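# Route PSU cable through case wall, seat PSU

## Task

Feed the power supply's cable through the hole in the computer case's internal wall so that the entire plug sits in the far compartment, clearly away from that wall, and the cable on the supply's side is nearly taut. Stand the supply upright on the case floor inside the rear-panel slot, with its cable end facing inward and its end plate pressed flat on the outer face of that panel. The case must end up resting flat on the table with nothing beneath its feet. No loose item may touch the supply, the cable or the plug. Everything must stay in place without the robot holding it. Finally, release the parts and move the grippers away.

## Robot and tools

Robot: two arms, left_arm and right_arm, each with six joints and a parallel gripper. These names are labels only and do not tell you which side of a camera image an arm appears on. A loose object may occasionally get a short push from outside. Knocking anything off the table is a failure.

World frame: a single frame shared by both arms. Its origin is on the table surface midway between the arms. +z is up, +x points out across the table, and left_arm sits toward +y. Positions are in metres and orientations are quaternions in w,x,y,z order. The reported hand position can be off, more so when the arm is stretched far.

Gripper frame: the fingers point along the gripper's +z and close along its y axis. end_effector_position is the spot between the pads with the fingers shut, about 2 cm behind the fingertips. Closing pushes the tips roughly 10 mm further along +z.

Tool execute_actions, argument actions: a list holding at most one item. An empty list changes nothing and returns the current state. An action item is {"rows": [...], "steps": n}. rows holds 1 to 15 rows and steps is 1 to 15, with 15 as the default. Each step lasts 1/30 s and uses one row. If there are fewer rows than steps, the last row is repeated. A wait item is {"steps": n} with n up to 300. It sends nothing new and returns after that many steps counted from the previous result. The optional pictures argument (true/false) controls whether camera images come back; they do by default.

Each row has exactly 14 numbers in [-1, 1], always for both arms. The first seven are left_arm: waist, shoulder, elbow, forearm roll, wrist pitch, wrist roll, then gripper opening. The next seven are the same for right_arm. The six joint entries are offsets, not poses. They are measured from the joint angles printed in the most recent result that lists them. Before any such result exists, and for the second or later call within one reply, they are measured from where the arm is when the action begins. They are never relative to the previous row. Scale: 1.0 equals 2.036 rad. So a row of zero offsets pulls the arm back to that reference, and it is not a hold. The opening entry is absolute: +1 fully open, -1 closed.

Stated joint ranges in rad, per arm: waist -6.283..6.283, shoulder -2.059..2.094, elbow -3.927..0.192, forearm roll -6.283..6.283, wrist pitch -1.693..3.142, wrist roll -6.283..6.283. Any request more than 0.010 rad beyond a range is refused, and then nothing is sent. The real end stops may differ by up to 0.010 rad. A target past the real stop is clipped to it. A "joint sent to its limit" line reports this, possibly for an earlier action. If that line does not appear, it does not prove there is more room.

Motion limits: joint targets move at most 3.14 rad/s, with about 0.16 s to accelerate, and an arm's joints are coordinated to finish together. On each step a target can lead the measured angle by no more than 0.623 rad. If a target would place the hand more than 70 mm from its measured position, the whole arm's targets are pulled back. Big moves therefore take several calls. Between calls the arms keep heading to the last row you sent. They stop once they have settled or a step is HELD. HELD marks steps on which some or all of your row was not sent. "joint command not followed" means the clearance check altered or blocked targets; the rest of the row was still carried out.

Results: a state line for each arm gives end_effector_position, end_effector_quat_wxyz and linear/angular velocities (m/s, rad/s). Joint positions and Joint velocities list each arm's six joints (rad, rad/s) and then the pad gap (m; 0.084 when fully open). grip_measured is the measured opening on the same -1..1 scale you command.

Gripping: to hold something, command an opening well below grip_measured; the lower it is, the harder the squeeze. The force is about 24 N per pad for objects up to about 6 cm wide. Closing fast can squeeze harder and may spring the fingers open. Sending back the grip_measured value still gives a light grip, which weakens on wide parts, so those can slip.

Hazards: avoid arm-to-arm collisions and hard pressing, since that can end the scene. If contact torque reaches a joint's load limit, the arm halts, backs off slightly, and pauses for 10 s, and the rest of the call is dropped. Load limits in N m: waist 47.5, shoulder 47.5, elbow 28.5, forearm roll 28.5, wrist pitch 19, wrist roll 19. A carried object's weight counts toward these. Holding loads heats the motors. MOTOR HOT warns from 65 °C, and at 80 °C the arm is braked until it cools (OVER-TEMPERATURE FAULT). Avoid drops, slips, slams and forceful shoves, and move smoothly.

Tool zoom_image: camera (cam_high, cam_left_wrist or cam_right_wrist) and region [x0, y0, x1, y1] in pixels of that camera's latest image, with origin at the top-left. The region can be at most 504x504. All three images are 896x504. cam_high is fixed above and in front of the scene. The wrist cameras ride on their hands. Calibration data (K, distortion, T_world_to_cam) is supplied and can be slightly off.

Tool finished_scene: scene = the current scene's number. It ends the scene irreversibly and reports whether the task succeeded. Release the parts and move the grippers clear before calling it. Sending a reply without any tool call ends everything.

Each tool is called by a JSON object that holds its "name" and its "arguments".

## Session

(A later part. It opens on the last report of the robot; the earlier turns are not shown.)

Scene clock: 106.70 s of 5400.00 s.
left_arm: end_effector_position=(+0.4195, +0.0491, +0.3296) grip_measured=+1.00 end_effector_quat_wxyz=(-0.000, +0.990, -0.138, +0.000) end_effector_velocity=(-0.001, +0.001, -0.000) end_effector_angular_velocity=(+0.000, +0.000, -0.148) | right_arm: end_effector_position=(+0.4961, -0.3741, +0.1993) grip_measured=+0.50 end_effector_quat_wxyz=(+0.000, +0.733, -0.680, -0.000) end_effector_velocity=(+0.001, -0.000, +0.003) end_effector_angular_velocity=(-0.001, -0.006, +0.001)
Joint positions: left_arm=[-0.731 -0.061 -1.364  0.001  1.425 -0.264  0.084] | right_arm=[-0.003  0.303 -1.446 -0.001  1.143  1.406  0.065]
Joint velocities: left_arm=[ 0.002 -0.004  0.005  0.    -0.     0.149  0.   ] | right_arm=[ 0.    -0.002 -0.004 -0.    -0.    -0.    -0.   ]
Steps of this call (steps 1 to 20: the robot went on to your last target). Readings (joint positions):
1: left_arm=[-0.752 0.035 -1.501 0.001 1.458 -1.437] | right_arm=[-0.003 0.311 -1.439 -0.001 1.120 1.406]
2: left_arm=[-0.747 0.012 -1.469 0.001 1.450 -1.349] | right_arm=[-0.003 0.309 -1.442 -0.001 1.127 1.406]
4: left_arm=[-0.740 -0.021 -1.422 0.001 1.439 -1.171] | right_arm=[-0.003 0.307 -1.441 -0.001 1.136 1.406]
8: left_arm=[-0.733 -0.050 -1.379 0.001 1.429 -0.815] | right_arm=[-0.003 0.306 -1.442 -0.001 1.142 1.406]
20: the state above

{"name": "execute_actions", "arguments": {"actions": [{"rows": [[0,0,0,0,0,0.6356,1, 0.1810,-0.0453,0.0616,0,-0.0164,0.1953,-0.2]], "steps": 15}], "pictures": false}}

{"name": "execute_actions", "arguments": {"actions": [{"steps": 20}]}}

Scene clock: 110.37 s of 5400.00 s.
left_arm: end_effector_position=(+0.4195, +0.0491, +0.3296) grip_measured=+1.00 end_effector_quat_wxyz=(-0.000, +0.817, -0.577, -0.000) end_effector_velocity=(-0.000, +0.000, -0.000) end_effector_angular_velocity=(+0.001, +0.003, -2.478) | right_arm: end_effector_position=(+0.4659, -0.2156, +0.1997) grip_measured=+0.50 end_effector_quat_wxyz=(+0.000, +0.726, -0.688, +0.000) end_effector_velocity=(-0.122, +0.342, -0.002) end_effector_angular_velocity=(+0.002, +0.005, -0.036)
Joint positions: left_arm=[-0.731 -0.061 -1.364  0.001  1.425  0.689  0.084] | right_arm=[ 0.291  0.229 -1.346 -0.     1.117  1.723  0.065]
Joint velocities: left_arm=[-0.     0.     0.     0.    -0.     2.477 -0.   ] | right_arm=[ 0.672 -0.165  0.227  0.004 -0.057  0.707  0.   ]
Steps of this call (steps 1 to 30: the robot went on to your last target; steps 31 to 95: nothing new was sent; steps 96 to 110: all 15 steps of this action). Readings (joint positions):
96: left_arm=[-0.731 -0.062 -1.363 0.001 1.425 -0.249] | right_arm=[-0.003 0.303 -1.446 -0.001 1.143 1.407]
97: left_arm=[-0.731 -0.062 -1.363 0.001 1.425 -0.244] | right_arm=[-0.001 0.302 -1.445 -0.001 1.143 1.411]
99: left_arm=[-0.731 -0.062 -1.363 0.001 1.425 -0.199] | right_arm=[0.027 0.294 -1.433 -0.002 1.139 1.448]
103: left_arm=[-0.731 -0.062 -1.363 0.001 1.425 0.068] | right_arm=[0.130 0.270 -1.401 -0.000 1.131 1.548]
110: the state above

Scene clock: 111.03 s of 5400.00 s.
left_arm: end_effector_position=(+0.4195, +0.0491, +0.3296) grip_measured=+1.00 end_effector_quat_wxyz=(+0.000, -0.707, +0.707, +0.000) end_effector_velocity=(-0.000, -0.000, +0.000) end_effector_angular_velocity=(-0.000, -0.000, -0.007) | right_arm: end_effector_position=(+0.4512, -0.1791, +0.1994) grip_measured=+0.50 end_effector_quat_wxyz=(+0.000, +0.723, -0.690, +0.000) end_effector_velocity=(-0.000, +0.002, +0.001) end_effector_angular_velocity=(+0.001, -0.002, +0.002)
Joint positions: left_arm=[-0.731 -0.061 -1.364  0.001  1.425  1.029  0.084] | right_arm=[ 0.365  0.211 -1.32  -0.001  1.11   1.804  0.065]
Joint velocities: left_arm=[-0.     0.    -0.    -0.    -0.     0.006  0.   ] | right_arm=[ 0.003 -0.001 -0.     0.    -0.001  0.002  0.   ]
Steps of this call (steps 1 to 20: the robot went on to your last target). Readings (joint positions):
1: left_arm=[-0.731 -0.061 -1.364 0.001 1.425 0.768] | right_arm=[0.312 0.224 -1.339 -0.000 1.115 1.745]
2: left_arm=[-0.731 -0.061 -1.364 0.001 1.425 0.836] | right_arm=[0.330 0.220 -1.333 0.000 1.114 1.762]
4: left_arm=[-0.731 -0.061 -1.364 0.001 1.425 0.933] | right_arm=[0.349 0.215 -1.327 0.000 1.112 1.783]
8: left_arm=[-0.731 -0.061 -1.364 0.001 1.425 1.006] | right_arm=[0.359 0.212 -1.322 -0.001 1.110 1.798]
20: the state above
camera_calibration (this result's frames):
cam_left_wrist: T_world_to_cam=[[-0.999518, 0.0213941, -0.0224951, 0.460903], [0.02128, 0.99976, 0.00529895, 0.00916133], [0.0226031, 0.00481769, -0.999733, 0.447677], [0, 0, 0, 1]] pos_world=[0.450367, -0.0211765, 0.457877]
cam_right_wrist: T_world_to_cam=[[-0.998768, -0.0461224, -0.0183261, 0.482176], [-0.0460421, 0.998928, -0.00477816, 0.267719], [0.0185268, -0.0039285, -0.999821, 0.320743], [0, 0, 0, 1]] pos_world=[0.487966, -0.243933, 0.330801]

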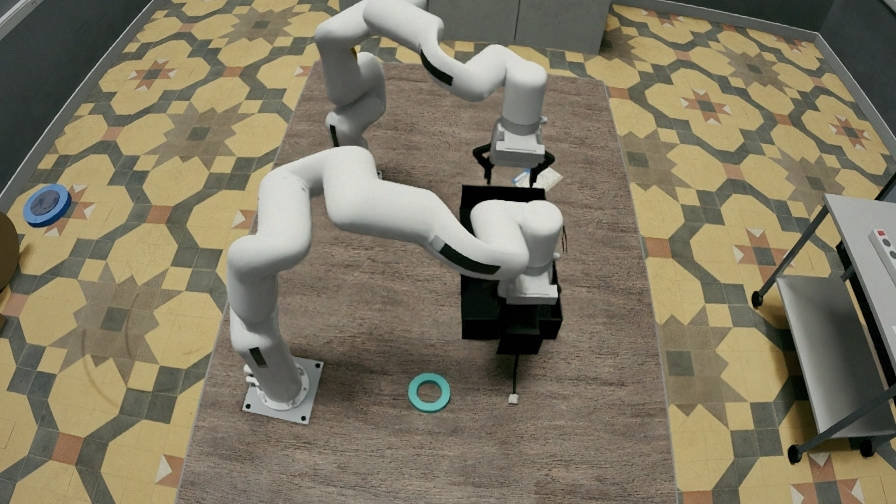

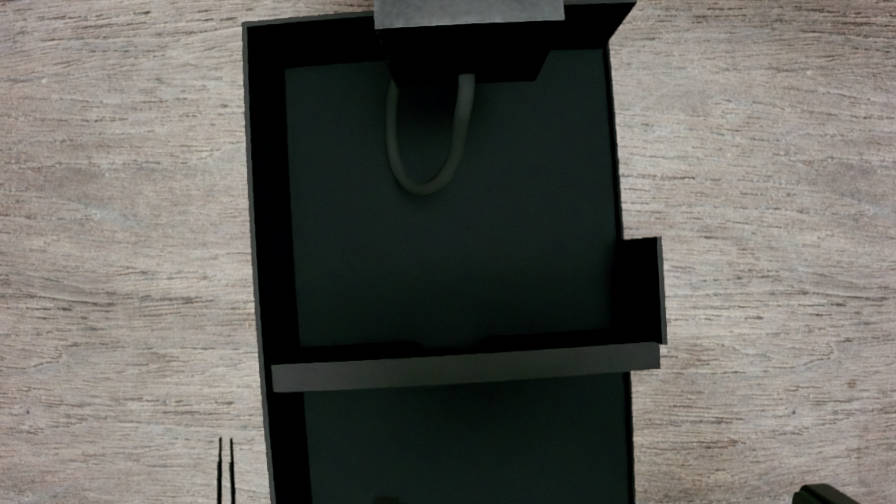

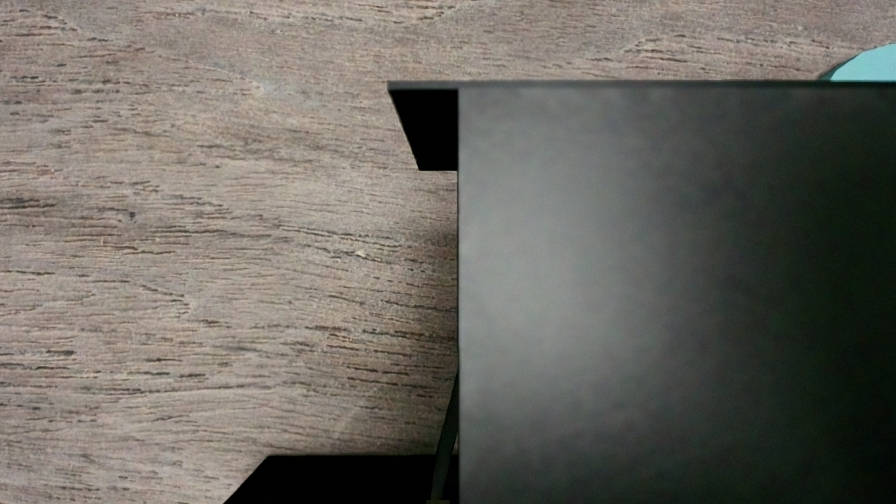

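{"name": "execute_actions", "arguments": {"actions": [{"rows": [[0.25,0,0,0,0,0,1, 0.0424,0.1019,-0.4767,0,0.3744,0.0419,-0.2]], "steps": 15}], "pictures": false}}

{"name": "execute_actions", "arguments": {"actions": [{"steps": 45}]}}

Scene clock: 116.70 s of 5400.00 s.
left_arm: end_effector_position=(+0.4765, +0.1966, +0.3296) grip_measured=+1.00 end_effector_quat_wxyz=(-0.000, +0.818, -0.576, -0.000) end_effector_velocity=(+0.073, +0.367, +0.000) end_effector_angular_velocity=(-0.000, -0.000, +0.809) | right_arm: end_effector_position=(+0.4634, -0.1413, +0.3279) grip_measured=+0.50 end_effector_quat_wxyz=(+0.030, +0.723, -0.690, -0.015) end_effector_velocity=(+0.020, +0.056, +0.351) end_effector_angular_velocity=(+0.071, -0.219, -0.004)
Joint positions: left_arm=[-0.387 -0.061 -1.364  0.001  1.425  1.029  0.084] | right_arm=[ 0.424  0.353 -1.898 -0.001  1.611  1.862  0.065]
Joint velocities: left_arm=[ 0.809 -0.001  0.    -0.     0.    -0.    -0.   ] | right_arm=[ 0.083  0.208 -1.277 -0.     0.84   0.086  0.   ]
Steps of this call (steps 1 to 15: the robot went on to your last target; steps 16 to 90: nothing new was sent; then 2.17 s passed at rest; steps 91 to 105: all 15 steps of this action). Readings (joint positions):
91: left_arm=[-0.731 -0.061 -1.364 0.001 1.425 1.030] | right_arm=[0.365 0.211 -1.321 -0.001 1.110 1.804]
92: left_arm=[-0.728 -0.061 -1.364 0.001 1.425 1.030] | right_arm=[0.365 0.212 -1.324 -0.001 1.115 1.805]
94: left_arm=[-0.692 -0.061 -1.364 0.000 1.425 1.030] | right_arm=[0.370 0.228 -1.363 -0.001 1.159 1.810]
98: left_arm=[-0.576 -0.061 -1.364 0.001 1.425 1.030] | right_arm=[0.399 0.295 -1.580 -0.000 1.370 1.837]
105: the state above

Scene clock: 118.20 s of 5400.00 s.
left_arm: end_effector_position=(+0.4852, +0.2722, +0.3296) grip_measured=+1.00 end_effector_quat_wxyz=(-0.000, +0.862, -0.506, -0.000) end_effector_velocity=(+0.000, +0.000, +0.000) end_effector_angular_velocity=(-0.000, -0.001, +0.001) | right_arm: end_effector_position=(+0.4513, -0.1303, +0.4295) grip_measured=+0.50 end_effector_quat_wxyz=(-0.000, +0.724, -0.690, +0.000) end_effector_velocity=(-0.000, +0.000, +0.000) end_effector_angular_velocity=(+0.000, +0.000, -0.001)
Joint positions: left_arm=[-0.222 -0.061 -1.364  0.001  1.425  1.029  0.084] | right_arm=[ 0.451  0.418 -2.291 -0.001  1.872  1.889  0.065]
Joint velocities: left_arm=[ 0.001  0.    -0.     0.    -0.    -0.001 -0.   ] | right_arm=[-0.     0.    -0.     0.     0.     0.001 -0.   ]
Steps of this call (steps 1 to 30: the robot went on to your last target; steps 31 to 45: nothing new was sent). Readings (joint positions):
1: left_arm=[-0.360 -0.061 -1.364 0.001 1.425 1.029] | right_arm=[0.427 0.360 -1.940 -0.001 1.639 1.865]
2: left_arm=[-0.333 -0.061 -1.364 0.001 1.425 1.029] | right_arm=[0.430 0.367 -1.984 -0.001 1.668 1.868]
4: left_arm=[-0.283 -0.061 -1.364 0.001 1.425 1.029] | right_arm=[0.436 0.382 -2.072 -0.001 1.726 1.874]
8: left_arm=[-0.236 -0.061 -1.364 0.001 1.425 1.029] | right_arm=[0.447 0.405 -2.226 -0.001 1.827 1.884]
45: the state above
All arms were judged still, so your last target was given up. Only a new action makes them travel on or press farther. Fingers that are still opening or closing keep moving.
camera_calibration (this result's frames):
cam_left_wrist: T_world_to_cam=[[-0.883276, -0.468313, -0.0224949, 0.598728], [-0.46853, 0.883432, 0.00529886, 0.0539935], [0.0173912, 0.0152199, -0.999733, 0.444814], [0, 0, 0, 1]] pos_world=[0.546404, 0.225922, 0.457877]
cam_right_wrist: T_world_to_cam=[[-0.998726, -0.0466834, -0.0191563, 0.489058], [-0.0466038, 0.998903, -0.00458127, 0.220208], [0.0193492, -0.00368267, -0.999806, 0.550658], [0, 0, 0, 1]] pos_world=[0.488043, -0.195107, 0.560928]

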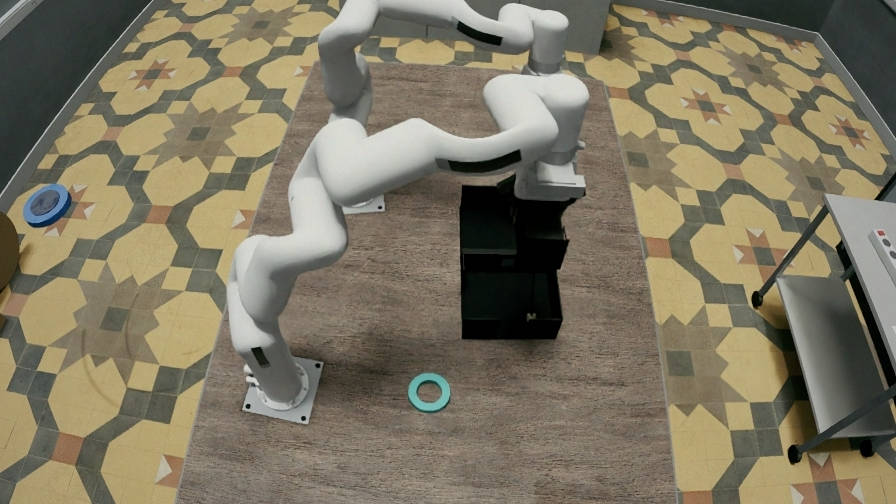

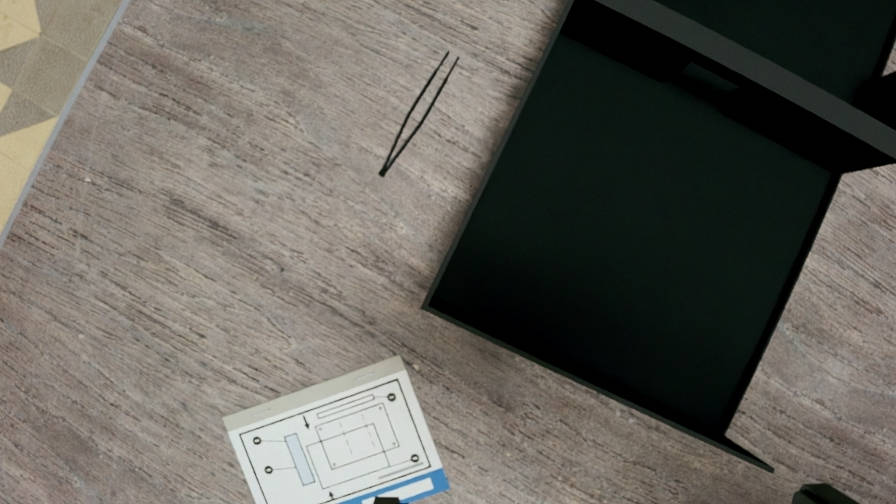

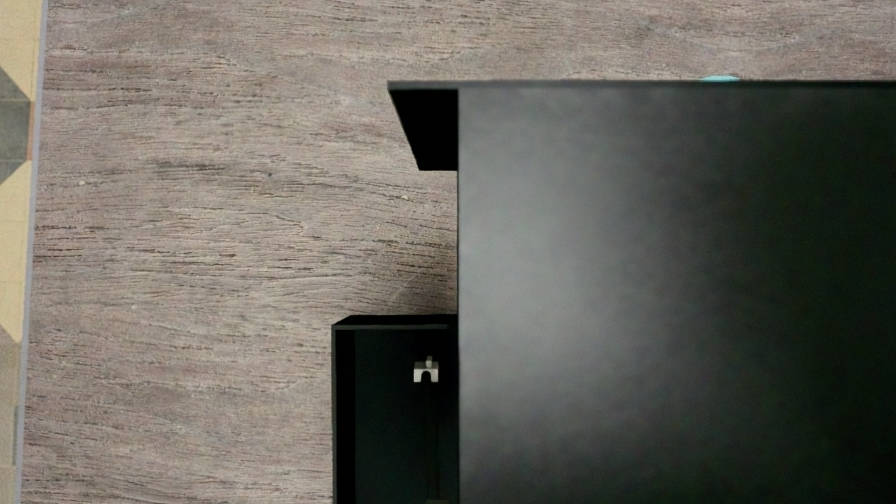

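{"name": "execute_actions", "arguments": {"actions": [{"rows": [[-0.25,0,0,0,0,0,1, -0.0419,-0.1018,0.4767,0,-0.3744,-0.0419,-0.2]], "steps": 15}], "pictures": false}}

{"name": "execute_actions", "arguments": {"actions": [{"steps": 30}]}}

Scene clock: 121.60 s of 5400.00 s.
left_arm: end_effector_position=(+0.4532, +0.1174, +0.3296) grip_measured=+1.00 end_effector_quat_wxyz=(-0.000, +0.763, -0.646, -0.000) end_effector_velocity=(-0.137, -0.348, +0.000) end_effector_angular_velocity=(-0.000, -0.001, -0.810) | right_arm: end_effector_position=(+0.4873, -0.1532, +0.3085) grip_measured=+0.50 end_effector_quat_wxyz=(-0.029, +0.723, -0.690, +0.016) end_effector_velocity=(-0.059, -0.064, -0.344) end_effector_angular_velocity=(-0.069, +0.204, +0.003)
Joint positions: left_arm=[-0.566 -0.061 -1.364  0.001  1.425  1.029  0.084] | right_arm=[ 0.391  0.275 -1.703 -0.001  1.363  1.829  0.065]
Joint velocities: left_arm=[-0.809 -0.    -0.001  0.    -0.     0.     0.   ] | right_arm=[-0.076 -0.194  1.192  0.001 -0.782 -0.078 -0.   ]
Steps of this call (steps 1 to 87: nothing new was sent; steps 88 to 102: all 15 steps of this action). Readings (joint positions):
88: left_arm=[-0.222 -0.061 -1.364 0.001 1.425 1.029] | right_arm=[0.451 0.418 -2.290 -0.001 1.872 1.889]
89: left_arm=[-0.225 -0.061 -1.364 0.001 1.425 1.029] | right_arm=[0.450 0.417 -2.286 -0.001 1.867 1.888]
91: left_arm=[-0.260 -0.061 -1.364 0.001 1.425 1.029] | right_arm=[0.446 0.401 -2.246 -0.000 1.824 1.882]
95: left_arm=[-0.377 -0.061 -1.364 0.001 1.425 1.029] | right_arm=[0.415 0.331 -2.022 -0.001 1.601 1.854]
102: the state above

Scene clock: 122.60 s of 5400.00 s.
left_arm: end_effector_position=(+0.4195, +0.0491, +0.3296) grip_measured=+1.00 end_effector_quat_wxyz=(+0.000, -0.707, +0.707, +0.000) end_effector_velocity=(-0.000, -0.000, +0.000) end_effector_angular_velocity=(-0.000, -0.000, +0.001) | right_arm: end_effector_position=(+0.4511, -0.1785, +0.1995) grip_measured=+0.50 end_effector_quat_wxyz=(+0.000, +0.724, -0.690, +0.000) end_effector_velocity=(-0.001, -0.001, -0.002) end_effector_angular_velocity=(-0.002, +0.004, -0.000)
Joint positions: left_arm=[-0.731 -0.061 -1.364  0.001  1.425  1.029  0.084] | right_arm=[ 0.366  0.211 -1.321 -0.001  1.11   1.804  0.065]
Joint velocities: left_arm=[-0.     0.    -0.    -0.    -0.    -0.001  0.   ] | right_arm=[-0.     0.001  0.003 -0.     0.001 -0.     0.   ]
Steps of this call (steps 1 to 30: the robot went on to your last target). Readings (joint positions):
1: left_arm=[-0.593 -0.061 -1.364 0.001 1.425 1.029] | right_arm=[0.388 0.268 -1.663 -0.001 1.337 1.827]
2: left_arm=[-0.620 -0.061 -1.364 0.001 1.425 1.029] | right_arm=[0.386 0.261 -1.624 -0.001 1.310 1.824]
4: left_arm=[-0.670 -0.061 -1.364 0.001 1.425 1.029] | right_arm=[0.380 0.248 -1.546 -0.001 1.258 1.819]
8: left_arm=[-0.716 -0.061 -1.364 0.001 1.425 1.029] | right_arm=[0.371 0.225 -1.399 -0.001 1.163 1.809]
30: the state above
All arms were judged still, so your last target was given up. Only a new action makes them travel on or press farther. Fingers that are still opening or closing keep moving.
camera_calibration (this result's frames):
cam_left_wrist: T_world_to_cam=[[-0.99952, 0.02131, -0.0224995, 0.460929], [0.0211958, 0.999761, 0.00530169, 0.00916071], [0.0226071, 0.00482225, -0.999733, 0.447676], [0, 0, 0, 1]] pos_world=[0.450393, -0.0211397, 0.457878]
cam_right_wrist: T_world_to_cam=[[-0.998715, -0.0471739, -0.0185403, 0.481971], [-0.0470941, 0.998879, -0.00471778, 0.267605], [0.0187421, -0.00383857, -0.999817, 0.320742], [0, 0, 0, 1]] pos_world=[0.487942, -0.243338, 0.330882]

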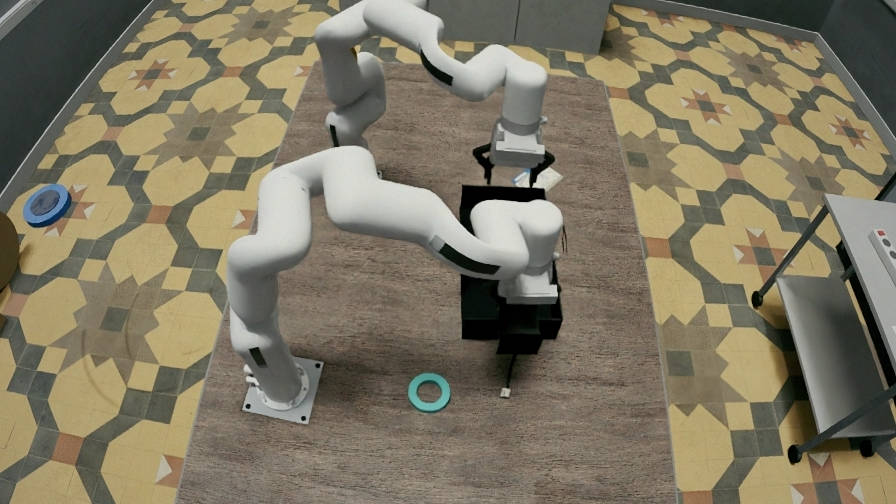

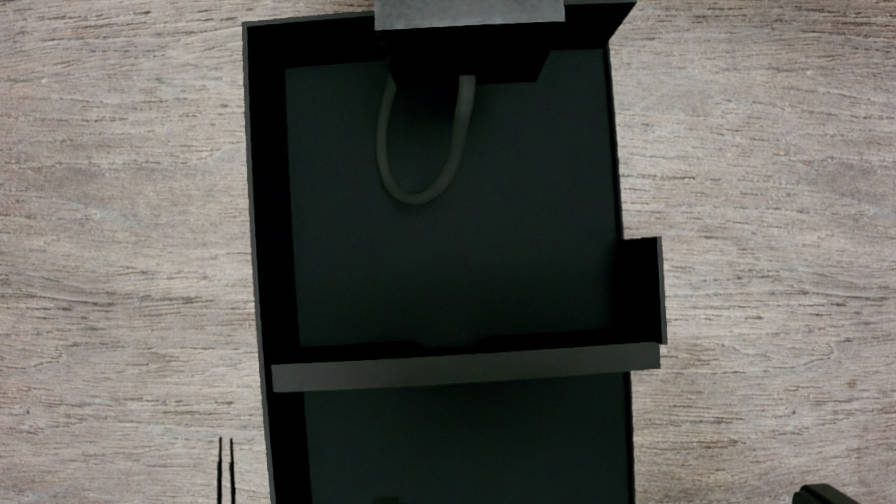

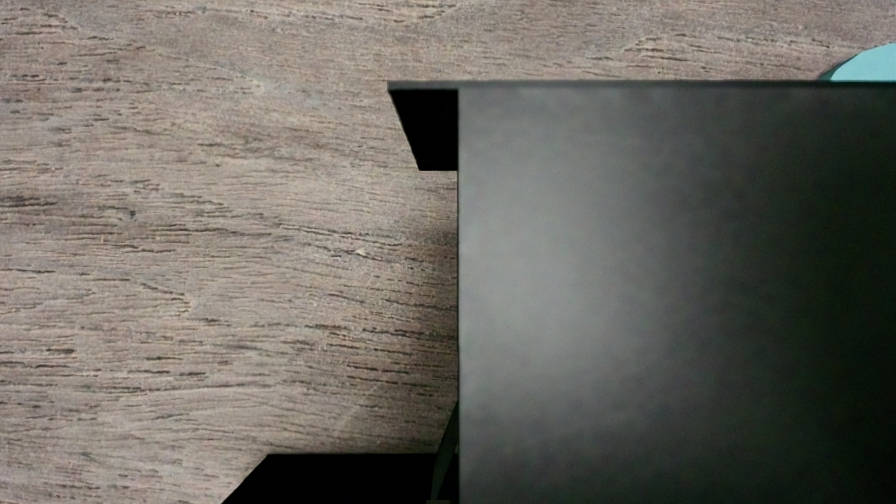

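{"name": "execute_actions", "arguments": {"actions": [{"rows": [[0,0,0,0,0,0,1, -0.1107,-0.1014,0.2014,0,-0.1000,-0.1107,-0.2]], "steps": 15}], "pictures": false}}

{"name": "execute_actions", "arguments": {"actions": [{"steps": 20}]}}

Scene clock: 133.67 s of 5400.00 s.
left_arm: end_effector_position=(+0.4195, +0.0491, +0.3296) grip_measured=+1.00 end_effector_quat_wxyz=(+0.000, -0.707, +0.707, +0.000) end_effector_velocity=(+0.000, +0.000, -0.000) end_effector_angular_velocity=(-0.000, -0.000, +0.001) | right_arm: end_effector_position=(+0.3953, -0.2930, +0.1526) grip_measured=+0.50 end_effector_quat_wxyz=(+0.002, +0.723, -0.691, -0.001) end_effector_velocity=(-0.066, -0.082, -0.046) end_effector_angular_velocity=(+0.004, +0.001, +0.016)
Joint positions: left_arm=[-0.731 -0.061 -1.364  0.001  1.425  1.029  0.084] | right_arm=[ 0.156  0.021 -0.94  -0.001  0.924  1.597  0.065]
Joint velocities: left_arm=[ 0.001  0.    -0.    -0.    -0.    -0.    -0.   ] | right_arm=[-0.172 -0.163  0.338  0.003 -0.174 -0.189 -0.   ]
Steps of this call (steps 1 to 90: nothing new was sent; then 7.57 s passed at rest; steps 91 to 105: all 15 steps of this action). Readings (joint positions):
91: left_arm=[-0.731 -0.061 -1.364 0.001 1.425 1.029] | right_arm=[0.365 0.211 -1.320 -0.001 1.110 1.804]
92: left_arm=[-0.731 -0.061 -1.364 0.001 1.425 1.029] | right_arm=[0.364 0.209 -1.317 -0.000 1.107 1.801]
94: left_arm=[-0.731 -0.061 -1.364 0.001 1.425 1.029] | right_arm=[0.346 0.188 -1.279 0.000 1.085 1.778]
98: left_arm=[-0.731 -0.061 -1.364 0.001 1.425 1.029] | right_arm=[0.263 0.118 -1.135 -0.001 1.019 1.702]
105: the state above

Scene clock: 134.33 s of 5400.00 s.
left_arm: end_effector_position=(+0.4195, +0.0491, +0.3296) grip_measured=+1.00 end_effector_quat_wxyz=(+0.000, -0.707, +0.707, +0.000) end_effector_velocity=(+0.000, +0.000, -0.000) end_effector_angular_velocity=(+0.000, +0.000, +0.001) | right_arm: end_effector_position=(+0.3902, -0.3002, +0.1495) grip_measured=+0.50 end_effector_quat_wxyz=(+0.000, +0.724, -0.690, +0.000) end_effector_velocity=(-0.000, -0.000, -0.000) end_effector_angular_velocity=(-0.000, +0.001, +0.000)
Joint positions: left_arm=[-0.731 -0.061 -1.364  0.001  1.425  1.029  0.084] | right_arm=[ 0.14   0.005 -0.911 -0.001  0.906  1.578  0.065]
Joint velocities: left_arm=[ 0.001 -0.     0.001  0.    -0.     0.     0.   ] | right_arm=[-0.001 -0.001  0.001  0.     0.    -0.001  0.   ]
Steps of this call (steps 1 to 20: the robot went on to your last target). Readings (joint positions):
1: left_arm=[-0.731 -0.061 -1.364 0.001 1.425 1.029] | right_arm=[0.151 0.016 -0.931 -0.001 0.919 1.591]
2: left_arm=[-0.731 -0.061 -1.364 0.001 1.425 1.029] | right_arm=[0.148 0.013 -0.926 -0.001 0.915 1.588]
4: left_arm=[-0.731 -0.061 -1.364 0.001 1.425 1.029] | right_arm=[0.145 0.008 -0.920 -0.000 0.910 1.583]
8: left_arm=[-0.731 -0.061 -1.364 0.001 1.425 1.029] | right_arm=[0.142 0.005 -0.914 -0.000 0.907 1.580]
20: the state above
camera_calibration (this result's frames):
cam_left_wrist: T_world_to_cam=[[-0.99952, 0.0213099, -0.0224996, 0.460929], [0.0211958, 0.999761, 0.00530161, 0.00916076], [0.0226072, 0.00482217, -0.999733, 0.447676], [0, 0, 0, 1]] pos_world=[0.450393, -0.0211397, 0.457878]
cam_right_wrist: T_world_to_cam=[[-0.998704, -0.0473947, -0.0185747, 0.414409], [-0.0473167, 0.998869, -0.00461583, 0.386085], [0.0187725, -0.00373095, -0.999817, 0.271502], [0, 0, 0, 1]] pos_world=[0.427043, -0.364995, 0.280931]

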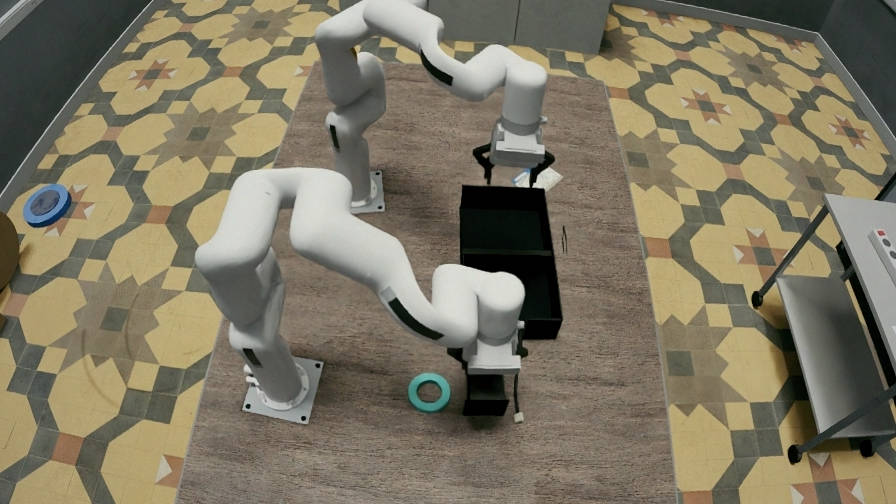

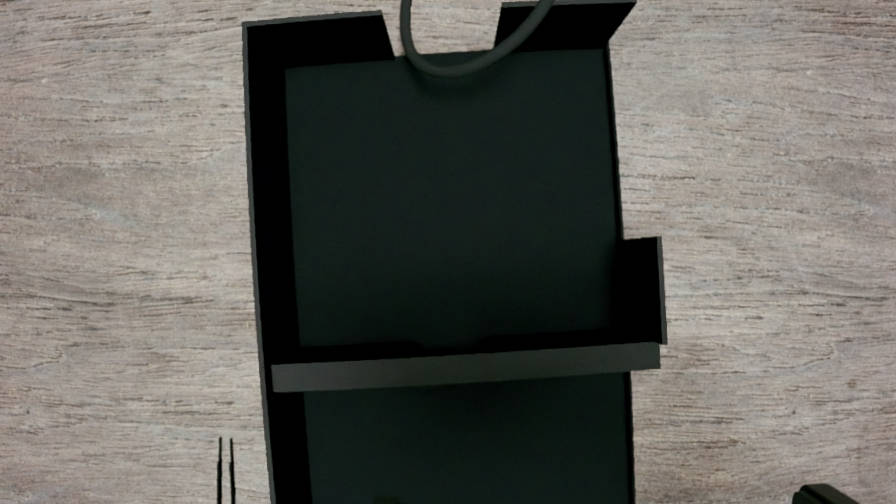

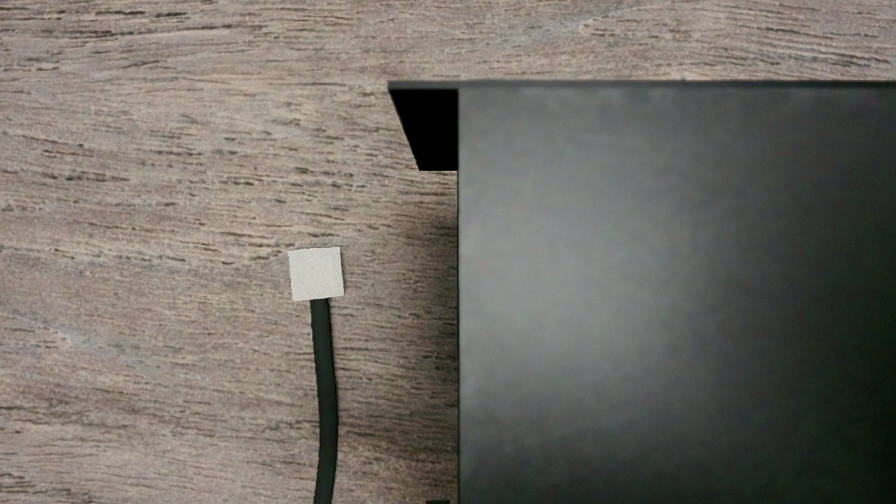

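{"name": "execute_actions", "arguments": {"actions": [{"rows": [[0,0,0,0,0,0,1, 0,0.0955,0.0422,0,-0.1377,0,-0.2]], "steps": 15}], "pictures": false}}

{"name": "execute_actions", "arguments": {"actions": [{"steps": 12}], "pictures": false}}

{"name": "execute_actions", "arguments": {"actions": [{"rows": [[0,0,0,0,0,0,1, 0,0,0,0,0,0,1]], "steps": 12}], "pictures": false}}

Scene clock: 139.83 s of 5400.00 s.
left_arm: end_effector_position=(+0.4195, +0.0491, +0.3296) grip_measured=+1.00 end_effector_quat_wxyz=(+0.000, -0.707, +0.707, +0.000) end_effector_velocity=(+0.000, +0.000, +0.000) end_effector_angular_velocity=(-0.001, -0.001, +0.002) | right_arm: end_effector_position=(+0.3911, -0.3001, +0.0550) grip_measured=+0.50 end_effector_quat_wxyz=(-0.000, +0.724, -0.690, +0.001) end_effector_velocity=(+0.036, +0.002, +0.006) end_effector_angular_velocity=(+0.005, -0.113, +0.002)
Joint positions: left_arm=[-0.731 -0.061 -1.364  0.001  1.425  1.029  0.084] | right_arm=[ 0.14   0.193 -0.829 -0.001  0.635  1.578  0.065]
Joint velocities: left_arm=[ 0.    -0.    -0.001 -0.    -0.    -0.002  0.   ] | right_arm=[ 0.001  0.026 -0.028 -0.001 -0.111  0.     0.   ]
Steps of this call (steps 1 to 15: the robot went on to your last target; steps 16 to 90: nothing new was sent; then 2.00 s passed at rest; steps 91 to 105: all 15 steps of this action). Readings (joint positions):
91: left_arm=[-0.731 -0.061 -1.364 0.001 1.425 1.029] | right_arm=[0.140 0.005 -0.911 -0.001 0.906 1.578]
92: left_arm=[-0.731 -0.061 -1.364 0.001 1.425 1.029] | right_arm=[0.140 0.007 -0.910 -0.001 0.902 1.578]
94: left_arm=[-0.731 -0.061 -1.364 0.001 1.425 1.029] | right_arm=[0.140 0.031 -0.903 -0.001 0.859 1.578]
98: left_arm=[-0.731 -0.061 -1.364 0.001 1.425 1.029] | right_arm=[0.140 0.133 -0.853 -0.001 0.725 1.578]
105: the state above

Scene clock: 140.23 s of 5400.00 s.
left_arm: end_effector_position=(+0.4195, +0.0491, +0.3296) grip_measured=+1.00 end_effector_quat_wxyz=(+0.000, -0.707, +0.707, +0.000) end_effector_velocity=(-0.000, -0.000, -0.000) end_effector_angular_velocity=(+0.000, +0.001, +0.000) | right_arm: end_effector_position=(+0.3904, -0.3002, +0.0520) grip_measured=+0.50 end_effector_quat_wxyz=(-0.000, +0.724, -0.690, +0.000) end_effector_velocity=(-0.000, -0.000, -0.001) end_effector_angular_velocity=(+0.000, +0.001, -0.001)
Joint positions: left_arm=[-0.731 -0.061 -1.364  0.001  1.425  1.029  0.084] | right_arm=[ 0.14   0.199 -0.825 -0.001  0.626  1.578  0.065]
Joint velocities: left_arm=[-0.001  0.     0.    -0.     0.    -0.001  0.   ] | right_arm=[-0.     0.002  0.001  0.    -0.002  0.001  0.   ]
Steps of this call (steps 1 to 12: the robot went on to your last target). Readings (joint positions):
1: left_arm=[-0.731 -0.061 -1.364 0.001 1.425 1.029] | right_arm=[0.140 0.194 -0.829 -0.001 0.632 1.578]
2: left_arm=[-0.731 -0.061 -1.364 0.001 1.425 1.029] | right_arm=[0.140 0.195 -0.829 -0.001 0.630 1.578]
4: left_arm=[-0.731 -0.061 -1.364 0.001 1.425 1.029] | right_arm=[0.140 0.196 -0.828 -0.001 0.628 1.578]
8: left_arm=[-0.731 -0.061 -1.364 0.001 1.425 1.029] | right_arm=[0.140 0.198 -0.825 -0.001 0.627 1.578]
12: the state above

Scene clock: 140.63 s of 5400.00 s.
left_arm: end_effector_position=(+0.4195, +0.0491, +0.3296) grip_measured=+1.00 end_effector_quat_wxyz=(+0.000, -0.707, +0.707, +0.000) end_effector_velocity=(+0.000, -0.000, +0.000) end_effector_angular_velocity=(-0.000, -0.000, -0.001) | right_arm: end_effector_position=(+0.3909, -0.3001, +0.0525) grip_measured=+1.00 end_effector_quat_wxyz=(-0.001, +0.724, -0.690, +0.001) end_effector_velocity=(-0.003, -0.000, -0.004) end_effector_angular_velocity=(-0.001, +0.010, -0.001)
Joint positions: left_arm=[-0.731 -0.061 -1.364  0.001  1.425  1.029  0.084] | right_arm=[ 0.14   0.198 -0.826 -0.001  0.626  1.578  0.084]
Joint velocities: left_arm=[ 0.    -0.    -0.     0.    -0.     0.001 -0.   ] | right_arm=[-0.     0.005  0.004 -0.     0.001  0.001  0.   ]
Steps of this call (steps 1 to 12: all 12 steps of this action). Readings (joint positions):
1: left_arm=[-0.731 -0.061 -1.364 0.001 1.425 1.029] | right_arm=[0.140 0.199 -0.825 -0.001 0.626 1.578]
2: left_arm=[-0.731 -0.061 -1.364 0.001 1.425 1.029] | right_arm=[0.140 0.198 -0.826 -0.001 0.626 1.578]
4: left_arm=[-0.731 -0.061 -1.364 0.001 1.425 1.029] | right_arm=[0.141 0.196 -0.829 -0.001 0.625 1.578]
8: left_arm=[-0.731 -0.061 -1.364 0.001 1.425 1.029] | right_arm=[0.140 0.197 -0.828 -0.001 0.625 1.578]
12: the state above

{"name": "execute_actions", "arguments": {"actions": [{"rows": [[0,0,0,0,0,0,1, 0,-0.0948,-0.0418,0,0.1375,0,1]], "steps": 15}]}}

Scene clock: 144.20 s of 5400.00 s.
left_arm: end_effector_position=(+0.4195, +0.0491, +0.3296) grip_measured=+1.00 end_effector_quat_wxyz=(+0.000, -0.707, +0.707, +0.000) end_effector_velocity=(+0.000, +0.000, -0.000) end_effector_angular_velocity=(+0.000, +0.000, +0.001) | right_arm: end_effector_position=(+0.3904, -0.3002, +0.1461) grip_measured=+1.00 end_effector_quat_wxyz=(+0.000, +0.724, -0.690, -0.000) end_effector_velocity=(-0.017, -0.001, +0.013) end_effector_angular_velocity=(-0.003, +0.050, -0.000)
Joint positions: left_arm=[-0.731 -0.061 -1.364  0.001  1.425  1.029  0.084] | right_arm=[ 0.14   0.011 -0.907 -0.001  0.897  1.578  0.084]
Joint velocities: left_arm=[ 0.001  0.    -0.     0.     0.    -0.001  0.   ] | right_arm=[-0.    -0.039 -0.005 -0.     0.095  0.    -0.   ]
Steps of this call (steps 1 to 15: the robot went on to your last target; steps 16 to 90: nothing new was sent; then 0.07 s passed at rest; steps 91 to 105: all 15 steps of this action). Readings (joint positions):
91: left_arm=[-0.731 -0.061 -1.364 0.001 1.425 1.029] | right_arm=[0.140 0.198 -0.825 -0.001 0.626 1.578]
92: left_arm=[-0.731 -0.061 -1.364 0.001 1.425 1.029] | right_arm=[0.140 0.196 -0.826 -0.001 0.631 1.578]
94: left_arm=[-0.731 -0.061 -1.364 0.001 1.425 1.029] | right_arm=[0.140 0.171 -0.834 -0.001 0.673 1.578]
98: left_arm=[-0.731 -0.061 -1.364 0.001 1.425 1.029] | right_arm=[0.140 0.069 -0.885 -0.001 0.808 1.578]
105: the state above
camera_calibration (this result's frames):
cam_left_wrist: T_world_to_cam=[[-0.99952, 0.0213097, -0.0224993, 0.460929], [0.0211956, 0.999761, 0.00530177, 0.00916072], [0.0226069, 0.00482234, -0.999733, 0.447676], [0, 0, 0, 1]] pos_world=[0.450393, -0.0211397, 0.457878]
cam_right_wrist: T_world_to_cam=[[-0.998713, -0.0474137, -0.018001, 0.414408], [-0.0473378, 0.998868, -0.00461643, 0.386069], [0.0181995, -0.00375836, -0.999827, 0.268285], [0, 0, 0, 1]] pos_world=[0.427267, -0.364975, 0.277481]

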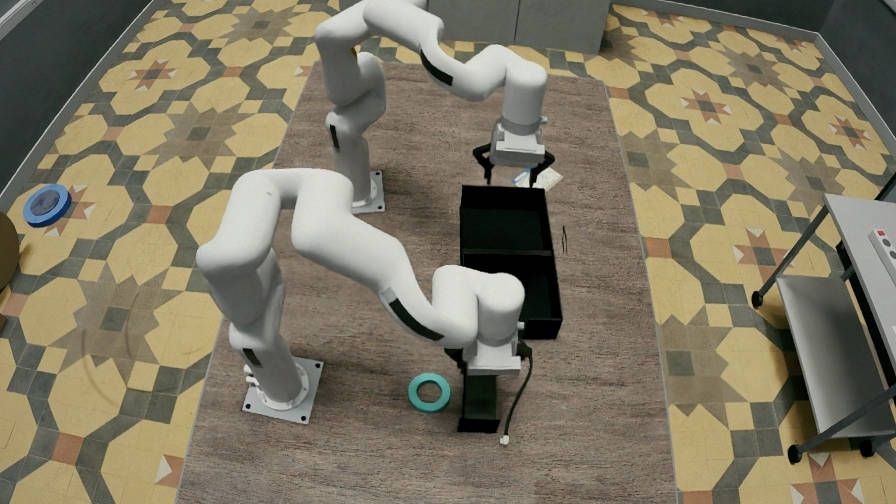

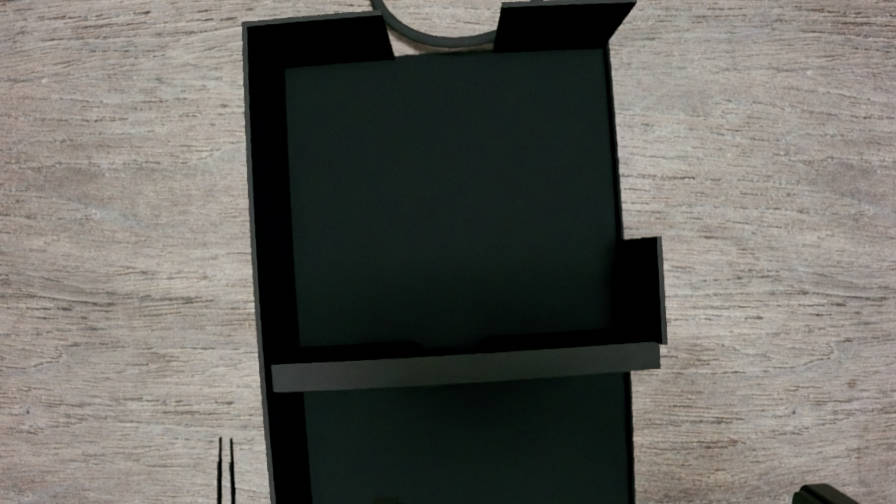

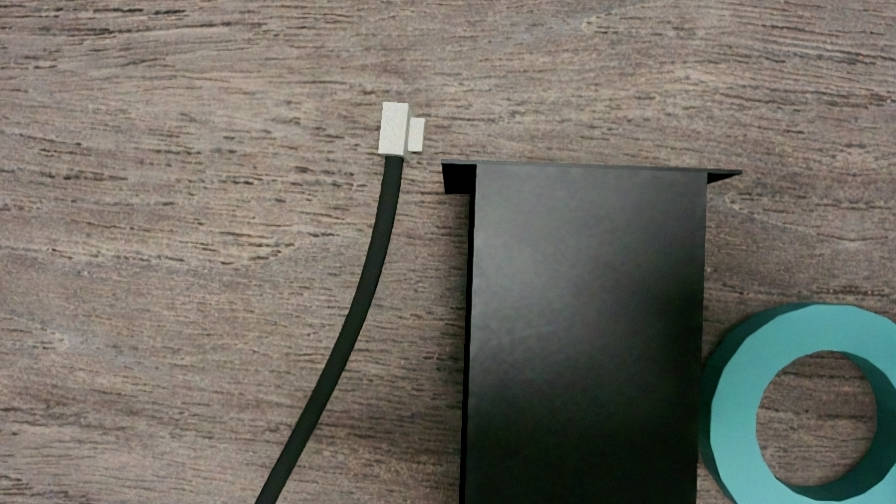

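{"name": "execute_actions", "arguments": {"actions": [{"rows": [[0,0,0,0,0,0,1, -0.1125,0.1297,-0.1269,0,-0.0033,-0.1125,0.0]], "steps": 15}], "pictures": false}}

{"name": "execute_actions", "arguments": {"actions": [{"steps": 15}]}}

Scene clock: 158.43 s of 5400.00 s.
left_arm: end_effector_position=(+0.4195, +0.0491, +0.3296) grip_measured=+1.00 end_effector_quat_wxyz=(+0.000, -0.707, +0.707, +0.000) end_effector_velocity=(-0.000, -0.000, -0.000) end_effector_angular_velocity=(+0.000, +0.000, +0.000) | right_arm: end_effector_position=(+0.4517, -0.4092, +0.1209) grip_measured=-0.01 end_effector_quat_wxyz=(+0.001, +0.723, -0.691, -0.000) end_effector_velocity=(+0.030, -0.054, -0.011) end_effector_angular_velocity=(-0.002, -0.017, +0.028)
Joint positions: left_arm=[-0.731 -0.061 -1.364  0.001  1.425  1.029  0.084] | right_arm=[-0.079  0.262 -1.152 -0.001  0.891  1.361  0.044]
Joint velocities: left_arm=[-0.  0.  0. -0.  0. -0. -0.] | right_arm=[-0.094  0.123 -0.133  0.001 -0.007 -0.122 -0.   ]
Steps of this call (steps 1 to 15: the robot went on to your last target; steps 16 to 90: nothing new was sent; then 10.73 s passed at rest; steps 91 to 105: all 15 steps of this action). Readings (joint positions):
91: left_arm=[-0.731 -0.061 -1.364 0.001 1.425 1.029] | right_arm=[0.140 0.005 -0.911 -0.001 0.906 1.578]
92: left_arm=[-0.731 -0.061 -1.364 0.001 1.425 1.029] | right_arm=[0.138 0.008 -0.915 -0.001 0.906 1.574]
94: left_arm=[-0.731 -0.061 -1.364 0.001 1.425 1.029] | right_arm=[0.109 0.044 -0.950 -0.000 0.904 1.542]
98: left_arm=[-0.731 -0.061 -1.364 0.001 1.425 1.029] | right_arm=[0.016 0.152 -1.050 -0.001 0.897 1.454]
105: the state above

Scene clock: 158.93 s of 5400.00 s.
left_arm: end_effector_position=(+0.4195, +0.0491, +0.3296) grip_measured=+1.00 end_effector_quat_wxyz=(+0.000, -0.707, +0.707, +0.000) end_effector_velocity=(+0.000, +0.000, -0.000) end_effector_angular_velocity=(+0.000, +0.001, +0.004) | right_arm: end_effector_position=(+0.4547, -0.4146, +0.1199) grip_measured=-0.01 end_effector_quat_wxyz=(+0.000, +0.724, -0.690, +0.000) end_effector_velocity=(-0.000, -0.001, -0.001) end_effector_angular_velocity=(+0.001, +0.000, -0.002)
Joint positions: left_arm=[-0.731 -0.061 -1.364  0.001  1.425  1.029  0.084] | right_arm=[-0.088  0.274 -1.166 -0.001  0.891  1.349  0.044]
Joint velocities: left_arm=[ 0.001  0.     0.    -0.     0.    -0.003 -0.   ] | right_arm=[-0.002  0.002 -0.001  0.001 -0.    -0.    -0.   ]
Steps of this call (steps 1 to 15: the robot went on to your last target). Readings (joint positions):
1: left_arm=[-0.731 -0.061 -1.364 0.001 1.425 1.029] | right_arm=[-0.081 0.266 -1.156 -0.001 0.891 1.358]
2: left_arm=[-0.731 -0.061 -1.364 0.001 1.425 1.029] | right_arm=[-0.083 0.268 -1.159 -0.001 0.891 1.355]
4: left_arm=[-0.731 -0.061 -1.364 0.001 1.425 1.029] | right_arm=[-0.085 0.271 -1.162 -0.001 0.891 1.352]
8: left_arm=[-0.731 -0.061 -1.364 0.001 1.425 1.029] | right_arm=[-0.087 0.273 -1.165 -0.001 0.891 1.350]
15: the state above
camera_calibration (this result's frames):
cam_left_wrist: T_world_to_cam=[[-0.99952, 0.0213097, -0.0224991, 0.460929], [0.0211955, 0.999761, 0.00530182, 0.00916073], [0.0226067, 0.00482239, -0.999733, 0.447676], [0, 0, 0, 1]] pos_world=[0.450393, -0.0211397, 0.457878]
cam_right_wrist: T_world_to_cam=[[-0.998682, -0.0476694, -0.0190333, 0.472767], [-0.0475879, 0.998856, -0.00471352, 0.503446], [0.0192362, -0.00380156, -0.999808, 0.239978], [0, 0, 0, 1]] pos_world=[0.491485, -0.479422, 0.251303]

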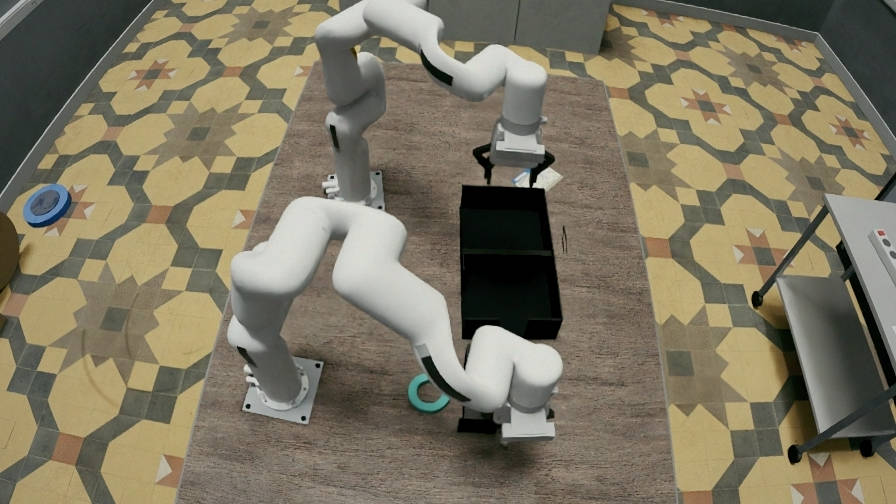

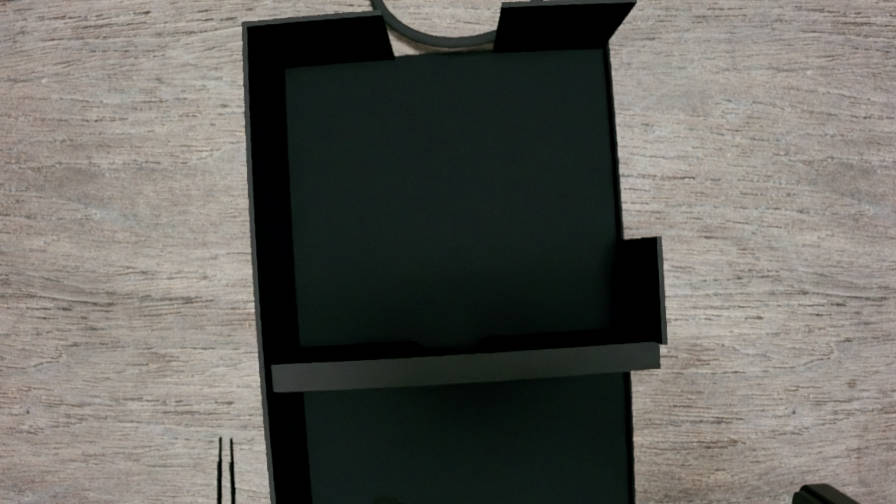

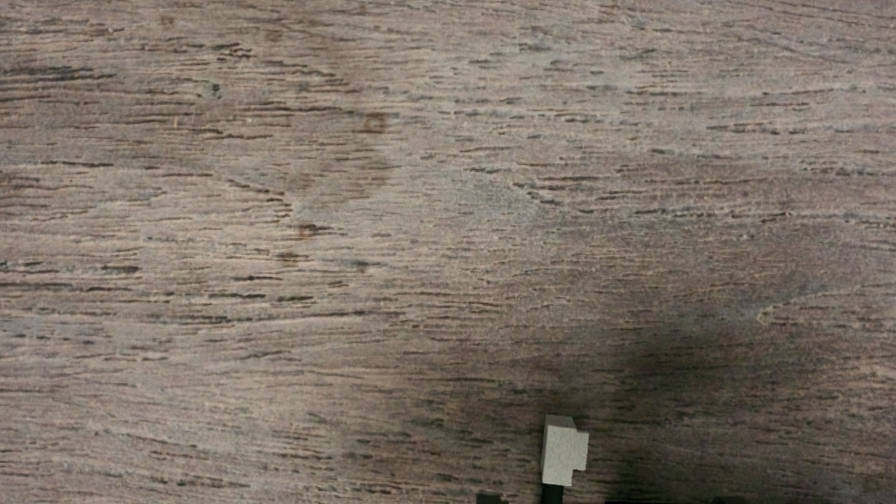

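{"name": "execute_actions", "arguments": {"actions": [{"rows": [[0,0,0,0,0,0,1, 0,0.0891,0.0263,0,-0.1150,0,0.0]], "steps": 15}], "pictures": false}}

{"name": "execute_actions", "arguments": {"actions": [{"steps": 10}], "pictures": false}}

{"name": "execute_actions", "arguments": {"actions": [{"rows": [[0,0,0,0,0,0,1, 0,0,0,0,0,0,-1]], "steps": 12}], "pictures": false}}

Scene clock: 162.83 s of 5400.00 s.
left_arm: end_effector_position=(+0.4195, +0.0491, +0.3296) grip_measured=+1.00 end_effector_quat_wxyz=(+0.000, -0.707, +0.707, +0.000) end_effector_velocity=(-0.000, -0.000, +0.000) end_effector_angular_velocity=(-0.000, +0.000, +0.001) | right_arm: end_effector_position=(+0.4615, -0.4153, +0.0336) grip_measured=-0.01 end_effector_quat_wxyz=(-0.005, +0.724, -0.690, +0.008) end_effector_velocity=(+0.015, -0.003, -0.007) end_effector_angular_velocity=(-0.010, -0.053, +0.000)
Joint positions: left_arm=[-0.731 -0.061 -1.364  0.001  1.425  1.029  0.084] | right_arm=[-0.087  0.443 -1.123 -0.     0.662  1.35   0.044]
Joint velocities: left_arm=[-0.     0.    -0.    -0.     0.    -0.001  0.   ] | right_arm=[-0.     0.027 -0.005 -0.001 -0.076  0.     0.   ]
Steps of this call (steps 1 to 15: the robot went on to your last target; steps 16 to 90: nothing new was sent; then 0.40 s passed at rest; steps 91 to 105: all 15 steps of this action). Readings (joint positions):
91: left_arm=[-0.731 -0.061 -1.364 0.001 1.425 1.029] | right_arm=[-0.089 0.275 -1.166 -0.001 0.890 1.349]
92: left_arm=[-0.731 -0.061 -1.364 0.001 1.425 1.029] | right_arm=[-0.089 0.277 -1.165 -0.001 0.886 1.349]
94: left_arm=[-0.731 -0.061 -1.364 0.001 1.425 1.029] | right_arm=[-0.088 0.303 -1.161 -0.001 0.845 1.349]
98: left_arm=[-0.731 -0.061 -1.364 0.001 1.425 1.029] | right_arm=[-0.088 0.403 -1.125 -0.001 0.730 1.349]
105: the state above

Scene clock: 163.17 s of 5400.00 s.
left_arm: end_effector_position=(+0.4195, +0.0491, +0.3296) grip_measured=+1.00 end_effector_quat_wxyz=(+0.000, -0.707, +0.707, +0.000) end_effector_velocity=(+0.000, +0.000, +0.000) end_effector_angular_velocity=(-0.000, -0.000, +0.001) | right_arm: end_effector_position=(+0.4623, -0.4158, +0.0330) grip_measured=-0.01 end_effector_quat_wxyz=(-0.006, +0.724, -0.690, +0.009) end_effector_velocity=(-0.001, -0.001, -0.000) end_effector_angular_velocity=(-0.000, +0.003, +0.001)
Joint positions: left_arm=[-0.731 -0.061 -1.364  0.001  1.425  1.029  0.084] | right_arm=[-0.088  0.445 -1.123 -0.     0.656  1.35   0.044]
Joint velocities: left_arm=[ 0.001 -0.    -0.     0.    -0.     0.     0.   ] | right_arm=[-0.001 -0.     0.001 -0.002  0.002 -0.001  0.   ]
Steps of this call (steps 1 to 10: the robot went on to your last target). Readings (joint positions):
1: left_arm=[-0.731 -0.061 -1.364 0.001 1.425 1.029] | right_arm=[-0.087 0.444 -1.123 -0.000 0.659 1.350]
2: left_arm=[-0.731 -0.061 -1.364 0.001 1.425 1.029] | right_arm=[-0.088 0.444 -1.123 -0.000 0.658 1.350]
4: left_arm=[-0.731 -0.061 -1.364 0.001 1.425 1.029] | right_arm=[-0.088 0.445 -1.123 -0.000 0.656 1.350]
8: left_arm=[-0.731 -0.061 -1.364 0.001 1.425 1.029] | right_arm=[-0.088 0.445 -1.123 -0.000 0.656 1.350]
10: the state above

Scene clock: 163.57 s of 5400.00 s.
left_arm: end_effector_position=(+0.4195, +0.0491, +0.3296) grip_measured=+1.00 end_effector_quat_wxyz=(+0.000, -0.707, +0.707, +0.000) end_effector_velocity=(+0.000, +0.000, +0.000) end_effector_angular_velocity=(-0.000, -0.001, +0.002) | right_arm: end_effector_position=(+0.4626, -0.4157, +0.0339) grip_measured=-0.79 end_effector_quat_wxyz=(-0.006, +0.724, -0.690, +0.010) end_effector_velocity=(+0.000, -0.000, -0.000) end_effector_angular_velocity=(-0.000, -0.002, -0.002)
Joint positions: left_arm=[-0.731 -0.061 -1.364  0.001  1.425  1.029  0.084] | right_arm=[-0.088  0.443 -1.123 -0.     0.656  1.35   0.009]
Joint velocities: left_arm=[ 0.    -0.    -0.     0.    -0.    -0.002 -0.   ] | right_arm=[-0.001  0.001  0.     0.    -0.003  0.001 -0.   ]
Steps of this call (steps 1 to 12: all 12 steps of this action). Readings (joint positions):
1: left_arm=[-0.731 -0.061 -1.364 0.001 1.425 1.029] | right_arm=[-0.088 0.445 -1.123 -0.000 0.656 1.350]
2: left_arm=[-0.731 -0.061 -1.364 0.001 1.425 1.029] | right_arm=[-0.088 0.444 -1.124 -0.000 0.656 1.350]
4: left_arm=[-0.731 -0.061 -1.364 0.001 1.425 1.029] | right_arm=[-0.088 0.443 -1.123 -0.000 0.657 1.350]
8: left_arm=[-0.731 -0.061 -1.364 0.001 1.425 1.029] | right_arm=[-0.088 0.443 -1.123 -0.000 0.657 1.350]
12: the state above


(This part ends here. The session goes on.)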